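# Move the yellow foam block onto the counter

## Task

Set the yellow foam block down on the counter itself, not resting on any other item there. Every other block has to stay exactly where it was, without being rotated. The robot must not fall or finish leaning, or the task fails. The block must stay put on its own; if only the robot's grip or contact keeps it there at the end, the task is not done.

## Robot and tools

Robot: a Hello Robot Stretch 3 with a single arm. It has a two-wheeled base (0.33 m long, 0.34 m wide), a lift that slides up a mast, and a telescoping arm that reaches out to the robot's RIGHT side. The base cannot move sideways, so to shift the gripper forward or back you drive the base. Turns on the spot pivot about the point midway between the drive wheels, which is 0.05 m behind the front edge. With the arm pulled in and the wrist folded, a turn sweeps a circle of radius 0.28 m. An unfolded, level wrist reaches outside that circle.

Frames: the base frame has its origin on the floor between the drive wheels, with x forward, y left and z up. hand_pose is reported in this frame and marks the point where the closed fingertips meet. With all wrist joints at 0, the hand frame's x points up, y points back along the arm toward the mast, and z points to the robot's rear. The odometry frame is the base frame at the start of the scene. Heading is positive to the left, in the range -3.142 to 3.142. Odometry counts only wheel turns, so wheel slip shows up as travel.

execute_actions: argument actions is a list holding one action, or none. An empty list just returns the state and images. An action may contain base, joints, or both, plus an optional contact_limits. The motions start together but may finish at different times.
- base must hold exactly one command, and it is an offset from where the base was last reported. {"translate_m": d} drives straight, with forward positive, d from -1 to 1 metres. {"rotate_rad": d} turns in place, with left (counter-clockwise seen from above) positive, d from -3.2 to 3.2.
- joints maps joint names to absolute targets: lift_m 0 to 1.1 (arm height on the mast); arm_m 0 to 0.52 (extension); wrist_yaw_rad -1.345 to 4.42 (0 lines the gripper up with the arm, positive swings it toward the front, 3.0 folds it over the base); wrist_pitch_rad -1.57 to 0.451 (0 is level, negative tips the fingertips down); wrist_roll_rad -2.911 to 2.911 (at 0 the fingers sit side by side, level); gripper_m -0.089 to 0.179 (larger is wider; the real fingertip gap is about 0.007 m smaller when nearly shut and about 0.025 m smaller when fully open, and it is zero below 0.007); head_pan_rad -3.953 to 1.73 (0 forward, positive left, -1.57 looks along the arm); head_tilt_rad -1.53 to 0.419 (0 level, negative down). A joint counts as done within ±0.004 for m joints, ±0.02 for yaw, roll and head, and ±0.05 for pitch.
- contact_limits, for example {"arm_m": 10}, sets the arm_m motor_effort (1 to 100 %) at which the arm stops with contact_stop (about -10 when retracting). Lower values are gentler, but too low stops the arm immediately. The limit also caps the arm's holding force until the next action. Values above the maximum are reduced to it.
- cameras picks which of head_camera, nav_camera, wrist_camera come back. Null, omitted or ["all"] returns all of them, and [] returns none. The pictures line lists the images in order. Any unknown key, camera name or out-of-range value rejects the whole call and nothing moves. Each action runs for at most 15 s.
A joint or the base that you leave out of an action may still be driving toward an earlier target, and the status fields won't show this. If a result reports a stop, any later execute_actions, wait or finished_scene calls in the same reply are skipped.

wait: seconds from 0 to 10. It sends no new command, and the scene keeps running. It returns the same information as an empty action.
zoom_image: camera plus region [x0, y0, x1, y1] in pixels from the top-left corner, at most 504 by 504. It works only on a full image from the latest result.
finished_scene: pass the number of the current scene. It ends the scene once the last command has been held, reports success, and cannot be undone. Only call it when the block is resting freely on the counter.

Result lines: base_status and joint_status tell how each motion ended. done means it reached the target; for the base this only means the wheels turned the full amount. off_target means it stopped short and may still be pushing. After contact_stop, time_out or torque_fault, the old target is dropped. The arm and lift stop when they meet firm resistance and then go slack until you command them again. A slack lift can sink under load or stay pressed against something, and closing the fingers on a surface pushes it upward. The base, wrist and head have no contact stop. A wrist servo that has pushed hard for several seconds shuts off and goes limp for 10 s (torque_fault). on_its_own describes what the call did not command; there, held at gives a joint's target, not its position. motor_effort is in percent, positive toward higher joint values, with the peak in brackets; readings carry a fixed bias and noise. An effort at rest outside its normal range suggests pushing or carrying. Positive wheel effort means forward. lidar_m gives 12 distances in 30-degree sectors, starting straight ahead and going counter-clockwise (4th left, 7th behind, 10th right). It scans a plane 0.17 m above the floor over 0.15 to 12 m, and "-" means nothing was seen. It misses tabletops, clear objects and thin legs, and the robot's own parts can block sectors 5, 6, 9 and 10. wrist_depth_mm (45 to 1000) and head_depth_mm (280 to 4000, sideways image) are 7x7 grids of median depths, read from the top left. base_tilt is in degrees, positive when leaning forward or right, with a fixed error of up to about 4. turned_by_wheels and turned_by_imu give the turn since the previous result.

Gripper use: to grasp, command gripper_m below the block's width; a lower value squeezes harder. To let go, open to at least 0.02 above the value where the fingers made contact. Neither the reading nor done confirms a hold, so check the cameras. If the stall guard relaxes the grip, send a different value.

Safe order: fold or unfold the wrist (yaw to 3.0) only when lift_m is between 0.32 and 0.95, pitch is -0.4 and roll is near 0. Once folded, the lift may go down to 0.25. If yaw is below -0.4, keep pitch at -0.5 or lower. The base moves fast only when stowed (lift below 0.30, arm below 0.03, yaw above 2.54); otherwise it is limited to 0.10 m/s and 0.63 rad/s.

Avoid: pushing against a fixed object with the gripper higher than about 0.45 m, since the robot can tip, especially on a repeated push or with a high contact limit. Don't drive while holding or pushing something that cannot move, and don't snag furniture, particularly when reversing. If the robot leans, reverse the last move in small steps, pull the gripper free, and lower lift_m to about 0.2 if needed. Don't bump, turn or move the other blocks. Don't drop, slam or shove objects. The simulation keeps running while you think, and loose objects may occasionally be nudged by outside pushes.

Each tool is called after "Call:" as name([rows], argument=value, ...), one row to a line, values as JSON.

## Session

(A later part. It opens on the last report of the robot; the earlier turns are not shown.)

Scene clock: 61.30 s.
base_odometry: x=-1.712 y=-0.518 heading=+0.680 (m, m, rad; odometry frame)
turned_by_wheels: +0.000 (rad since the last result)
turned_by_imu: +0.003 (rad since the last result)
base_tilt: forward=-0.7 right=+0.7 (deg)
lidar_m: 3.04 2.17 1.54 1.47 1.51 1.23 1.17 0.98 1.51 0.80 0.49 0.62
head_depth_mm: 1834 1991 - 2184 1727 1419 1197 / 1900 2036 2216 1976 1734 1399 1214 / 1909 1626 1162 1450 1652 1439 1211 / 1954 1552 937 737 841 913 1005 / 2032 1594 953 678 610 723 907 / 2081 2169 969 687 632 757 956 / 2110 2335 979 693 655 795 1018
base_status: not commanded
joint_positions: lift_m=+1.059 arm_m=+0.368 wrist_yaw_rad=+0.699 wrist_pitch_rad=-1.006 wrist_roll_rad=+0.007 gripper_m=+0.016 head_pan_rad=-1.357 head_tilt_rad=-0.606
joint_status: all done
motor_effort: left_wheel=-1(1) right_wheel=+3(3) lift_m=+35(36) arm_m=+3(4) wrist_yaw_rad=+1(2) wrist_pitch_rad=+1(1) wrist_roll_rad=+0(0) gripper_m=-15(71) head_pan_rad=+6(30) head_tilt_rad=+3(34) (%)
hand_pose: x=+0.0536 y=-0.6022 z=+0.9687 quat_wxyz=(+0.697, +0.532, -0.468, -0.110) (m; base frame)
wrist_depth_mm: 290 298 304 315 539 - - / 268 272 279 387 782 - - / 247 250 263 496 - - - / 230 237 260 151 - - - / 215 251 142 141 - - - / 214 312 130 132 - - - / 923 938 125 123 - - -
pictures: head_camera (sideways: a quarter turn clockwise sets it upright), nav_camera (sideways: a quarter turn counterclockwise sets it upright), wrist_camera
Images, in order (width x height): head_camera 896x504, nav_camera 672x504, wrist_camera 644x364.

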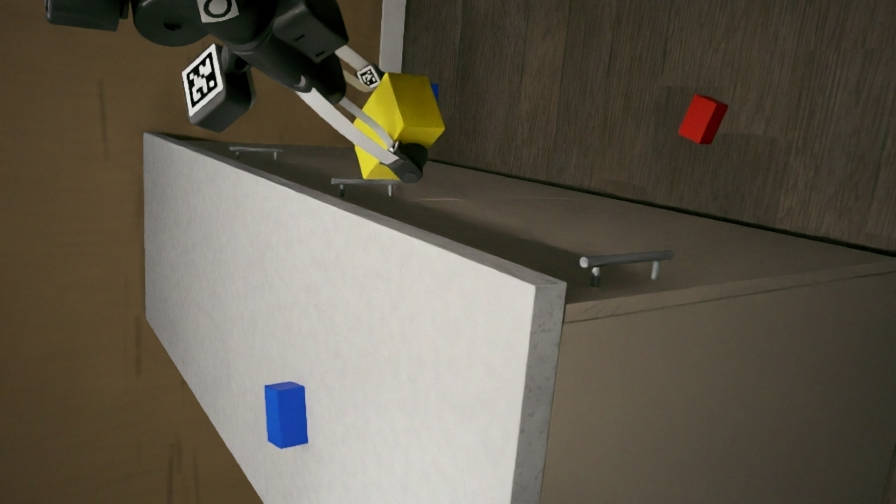

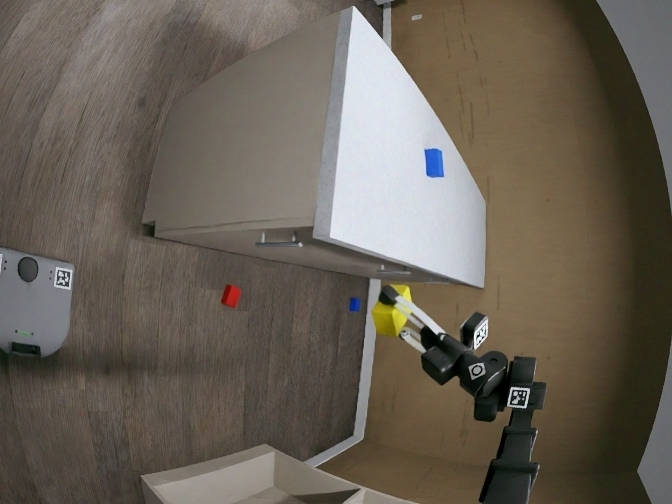

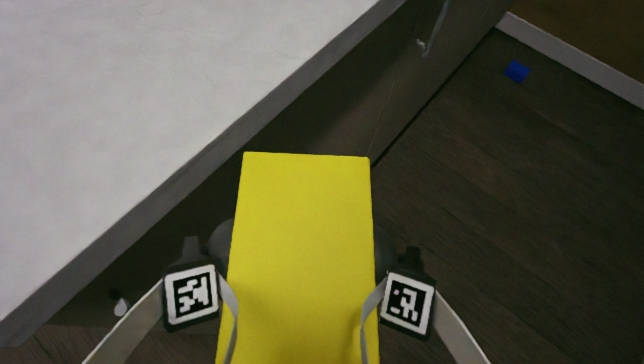

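Call:
execute_actions([
  {"base": {"translate_m": 0.25}, "joints": {"head_pan_rad": -1.5, "head_tilt_rad": -0.55}},
], cameras=["head_camera", "wrist_camera"])

Scene clock: 67.73 s.
base_odometry: x=-1.518 y=-0.360 heading=+0.680 (m, m, rad; odometry frame)
turned_by_wheels: +0.000 (rad since the last result)
turned_by_imu: +0.003 (rad since the last result)
base_tilt: forward=-0.6 right=+0.8 (deg)
lidar_m: 2.77 2.19 1.55 1.48 1.52 1.48 1.42 1.20 1.66 0.44 0.46 0.61
head_depth_mm: 1824 - 2268 2346 1814 1482 1233 / 1868 - - 749 551 625 1163 / 1913 1984 - 638 556 606 720 / 1937 1994 1062 670 564 614 733 / 1937 2034 1015 739 572 627 746 / 1935 2119 1096 749 580 634 761 / 1965 2141 1195 756 587 646 777
base_status: done
joint_positions: lift_m=+1.059 arm_m=+0.368 wrist_yaw_rad=+0.699 wrist_pitch_rad=-1.006 wrist_roll_rad=+0.007 gripper_m=+0.016 head_pan_rad=-1.493 head_tilt_rad=-0.557
joint_status: all done
motor_effort: left_wheel=-1(4) right_wheel=+3(9) lift_m=+34(34) arm_m=+4(3) wrist_yaw_rad=+1(1) wrist_pitch_rad=+1(1) wrist_roll_rad=+0(0) gripper_m=-16(15) head_pan_rad=-4(24) head_tilt_rad=+3(13) (%)
hand_pose: x=+0.0536 y=-0.6022 z=+0.9687 quat_wxyz=(+0.697, +0.532, -0.468, -0.110) (m; base frame)
wrist_depth_mm: 291 297 304 311 317 328 332 / 270 271 276 283 289 297 301 / 247 250 256 261 267 270 280 / 231 234 230 151 246 251 263 / 215 219 142 141 231 232 - / 201 205 130 132 215 218 - / 190 192 125 123 197 208 -
pictures: head_camera (sideways: a quarter turn clockwise sets it upright), wrist_camera
Images, in order (width x height): head_camera 896x504, wrist_camera 644x364.

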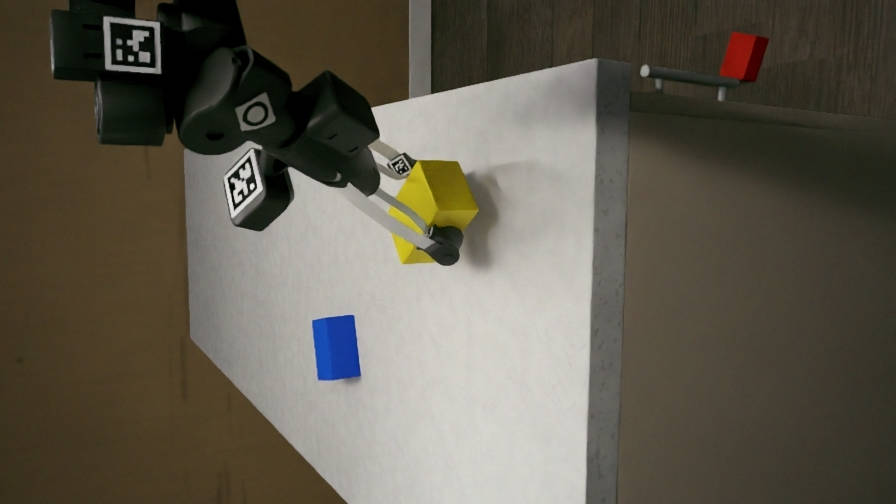

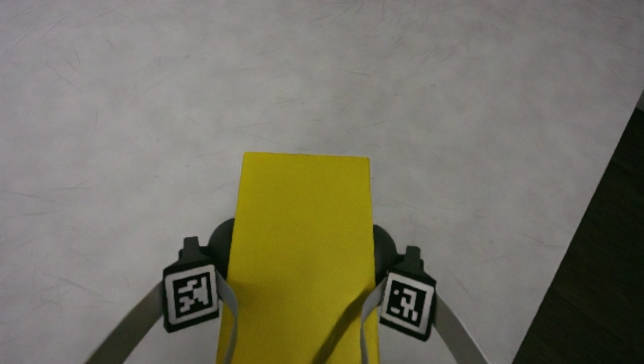

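Call:
execute_actions([
  {"joints": {"lift_m": 1.025}},
], cameras=["head_camera", "wrist_camera"])

Scene clock: 69.10 s.
base_odometry: x=-1.518 y=-0.360 heading=+0.680 (m, m, rad; odometry frame)
turned_by_wheels: +0.000 (rad since the last result)
turned_by_imu: +0.000 (rad since the last result)
base_tilt: forward=-0.7 right=+0.7 (deg)
lidar_m: 2.77 2.17 1.55 1.48 1.52 1.48 1.42 1.20 1.66 0.44 0.45 0.61
head_depth_mm: 1853 - 2295 2378 1813 1474 1236 / 1882 - - 715 552 626 1157 / 1906 1934 986 637 555 604 719 / 1914 1972 1062 732 564 614 732 / 1925 2026 1015 737 570 624 745 / 1932 2119 1101 747 581 634 760 / 1974 2154 1190 756 588 647 774
base_status: not commanded
joint_positions: lift_m=+1.026 arm_m=+0.368 wrist_yaw_rad=+0.699 wrist_pitch_rad=-1.006 wrist_roll_rad=+0.007 gripper_m=+0.016 head_pan_rad=-1.493 head_tilt_rad=-0.557
joint_status: all done
motor_effort: left_wheel=-2(2) right_wheel=+3(3) lift_m=+11(31) arm_m=+3(4) wrist_yaw_rad=+1(1) wrist_pitch_rad=+1(2) wrist_roll_rad=+0(0) gripper_m=-16(16) head_pan_rad=-4(3) head_tilt_rad=+3(3) (%)
hand_pose: x=+0.0535 y=-0.6022 z=+0.9349 quat_wxyz=(+0.697, +0.532, -0.468, -0.111) (m; base frame)
wrist_depth_mm: 248 251 256 262 269 275 283 / 226 230 234 240 245 251 256 / 210 213 217 220 225 231 234 / 196 197 195 151 209 213 218 / 182 185 142 141 196 198 206 / 171 173 130 131 182 184 - / 161 162 124 123 167 174 -
pictures: head_camera (sideways: a quarter turn clockwise sets it upright), wrist_camera
Images, in order (width x height): head_camera 896x504, wrist_camera 644x364.

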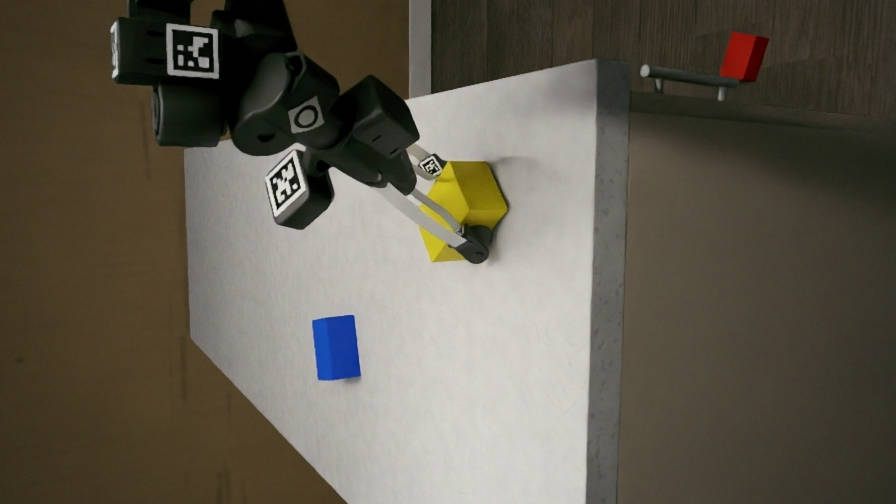

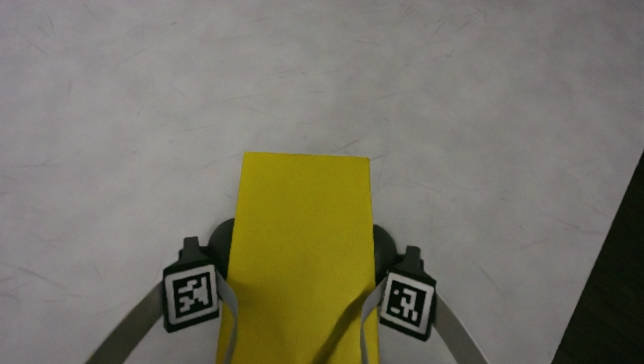

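Call:
execute_actions([
  {"joints": {"gripper_m": 0.13}},
], cameras=["head_camera", "wrist_camera"])

Scene clock: 70.90 s.
base_odometry: x=-1.518 y=-0.360 heading=+0.680 (m, m, rad; odometry frame)
turned_by_wheels: +0.000 (rad since the last result)
turned_by_imu: +0.000 (rad since the last result)
base_tilt: forward=-0.7 right=+0.8 (deg)
lidar_m: 2.77 2.18 1.55 1.48 1.52 1.48 1.42 1.20 1.66 0.44 0.46 0.61
head_depth_mm: 1854 - 2304 2378 1829 1476 1233 / 1868 - - 714 551 627 1161 / 1896 1920 994 638 557 606 719 / 1934 1996 1063 732 564 615 730 / 1931 2039 1009 740 574 625 743 / 1948 2137 1103 748 579 634 761 / 1965 2162 1201 757 588 644 777
base_status: not commanded
joint_positions: lift_m=+1.026 arm_m=+0.368 wrist_yaw_rad=+0.699 wrist_pitch_rad=-1.006 wrist_roll_rad=+0.007 gripper_m=+0.130 head_pan_rad=-1.493 head_tilt_rad=-0.557
joint_status: all done
motor_effort: left_wheel=-2(1) right_wheel=+3(3) lift_m=+10(10) arm_m=+4(3) wrist_yaw_rad=+1(1) wrist_pitch_rad=+1(2) wrist_roll_rad=+0(0) gripper_m=+0(80) head_pan_rad=-4(4) head_tilt_rad=+3(3) (%)
hand_pose: x=+0.0535 y=-0.6022 z=+0.9349 quat_wxyz=(+0.697, +0.532, -0.468, -0.111) (m; base frame)
wrist_depth_mm: 246 252 257 262 267 275 283 / 225 230 236 241 245 251 257 / 209 212 217 221 226 232 236 / 195 197 195 155 210 213 218 / 182 186 182 145 195 197 206 / 172 - 138 136 181 186 - / - 162 129 127 170 170 -
pictures: head_camera (sideways: a quarter turn clockwise sets it upright), wrist_camera
Images, in order (width x height): head_camera 896x504, wrist_camera 644x364.

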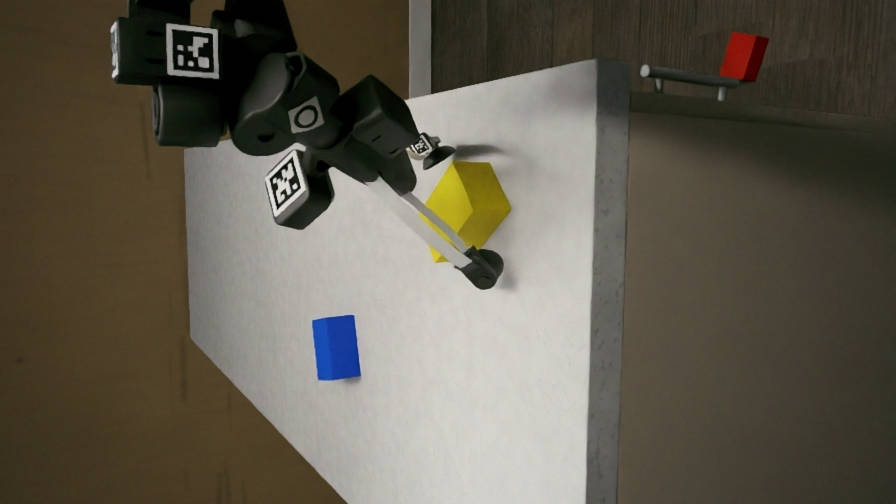

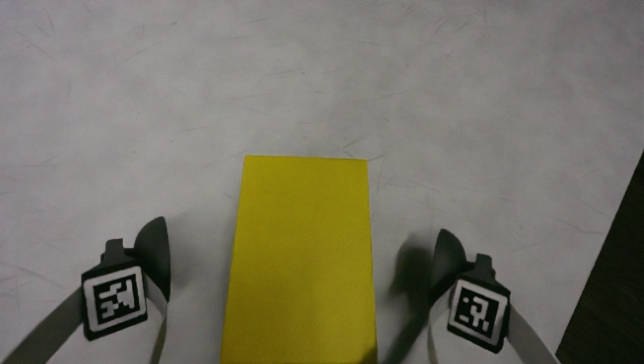

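Call:
execute_actions([
  {"joints": {"lift_m": 1.09}},
])

Scene clock: 72.50 s.
base_odometry: x=-1.518 y=-0.360 heading=+0.680 (m, m, rad; odometry frame)
turned_by_wheels: +0.000 (rad since the last result)
turned_by_imu: +0.000 (rad since the last result)
base_tilt: forward=-0.8 right=+0.8 (deg)
lidar_m: 2.77 2.18 1.55 1.48 1.52 1.48 1.41 1.19 1.66 0.44 0.45 0.61
head_depth_mm: - 2123 2257 2375 1809 1475 1235 / 1833 - 2300 751 551 625 1166 / 1897 2036 996 667 556 605 719 / 1930 2012 1069 670 564 614 731 / 1941 2026 1013 737 571 623 747 / 1958 2123 1103 747 581 635 760 / 1965 2149 1193 757 589 645 774
base_status: not commanded
joint_positions: lift_m=+1.089 arm_m=+0.368 wrist_yaw_rad=+0.699 wrist_pitch_rad=-1.006 wrist_roll_rad=+0.007 gripper_m=+0.130 head_pan_rad=-1.493 head_tilt_rad=-0.557
joint_status: all done
motor_effort: left_wheel=-1(2) right_wheel=+3(3) lift_m=+35(37) arm_m=+4(3) wrist_yaw_rad=+1(1) wrist_pitch_rad=+1(2) wrist_roll_rad=+0(1) gripper_m=+0(1) head_pan_rad=-4(4) head_tilt_rad=+3(3) (%)
hand_pose: x=+0.0535 y=-0.6022 z=+0.9987 quat_wxyz=(+0.697, +0.532, -0.468, -0.111) (m; base frame)
wrist_depth_mm: 329 338 342 351 359 369 379 / 304 308 317 321 326 336 347 / 280 285 290 297 303 308 325 / 260 264 272 275 280 285 - / 244 248 249 211 260 266 - / 230 - 233 198 242 - - / 213 217 218 187 228 - -
pictures: head_camera (sideways: a quarter turn clockwise sets it upright), nav_camera (sideways: a quarter turn counterclockwise sets it upright), wrist_camera
Images, in order (width x height): head_camera 896x504, nav_camera 672x504, wrist_camera 644x364.

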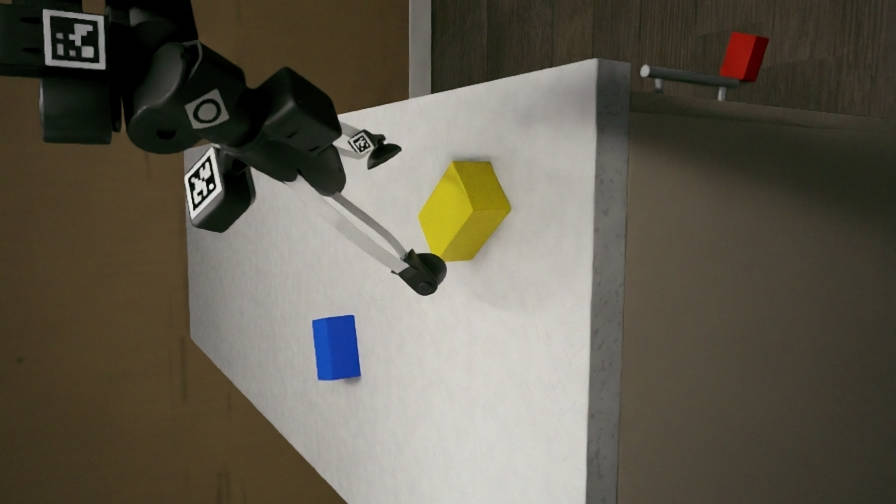

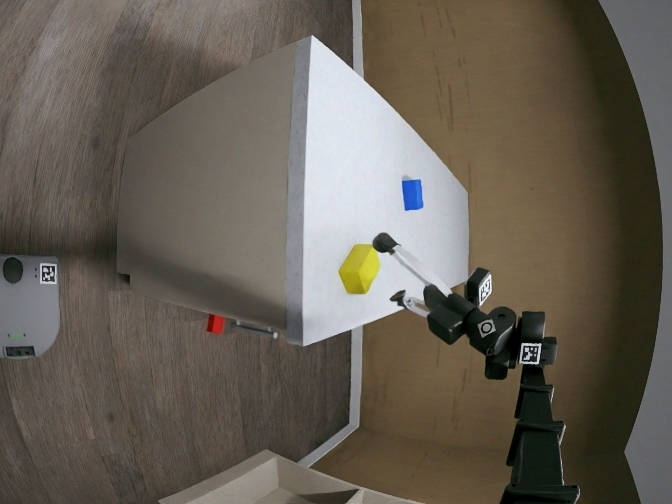

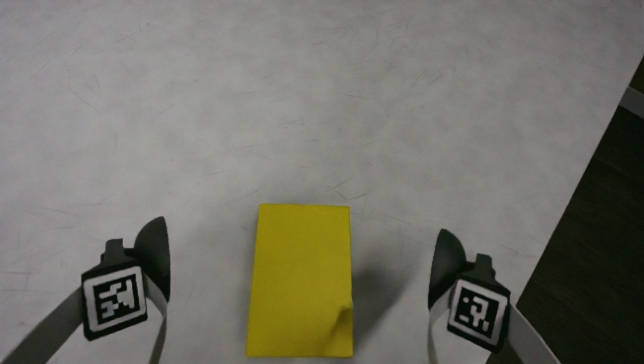

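The yellow block rests on the counter, and the gripper is clear of it.

Call:
finished_scene(scene=1)

The scene is finished: the task was done.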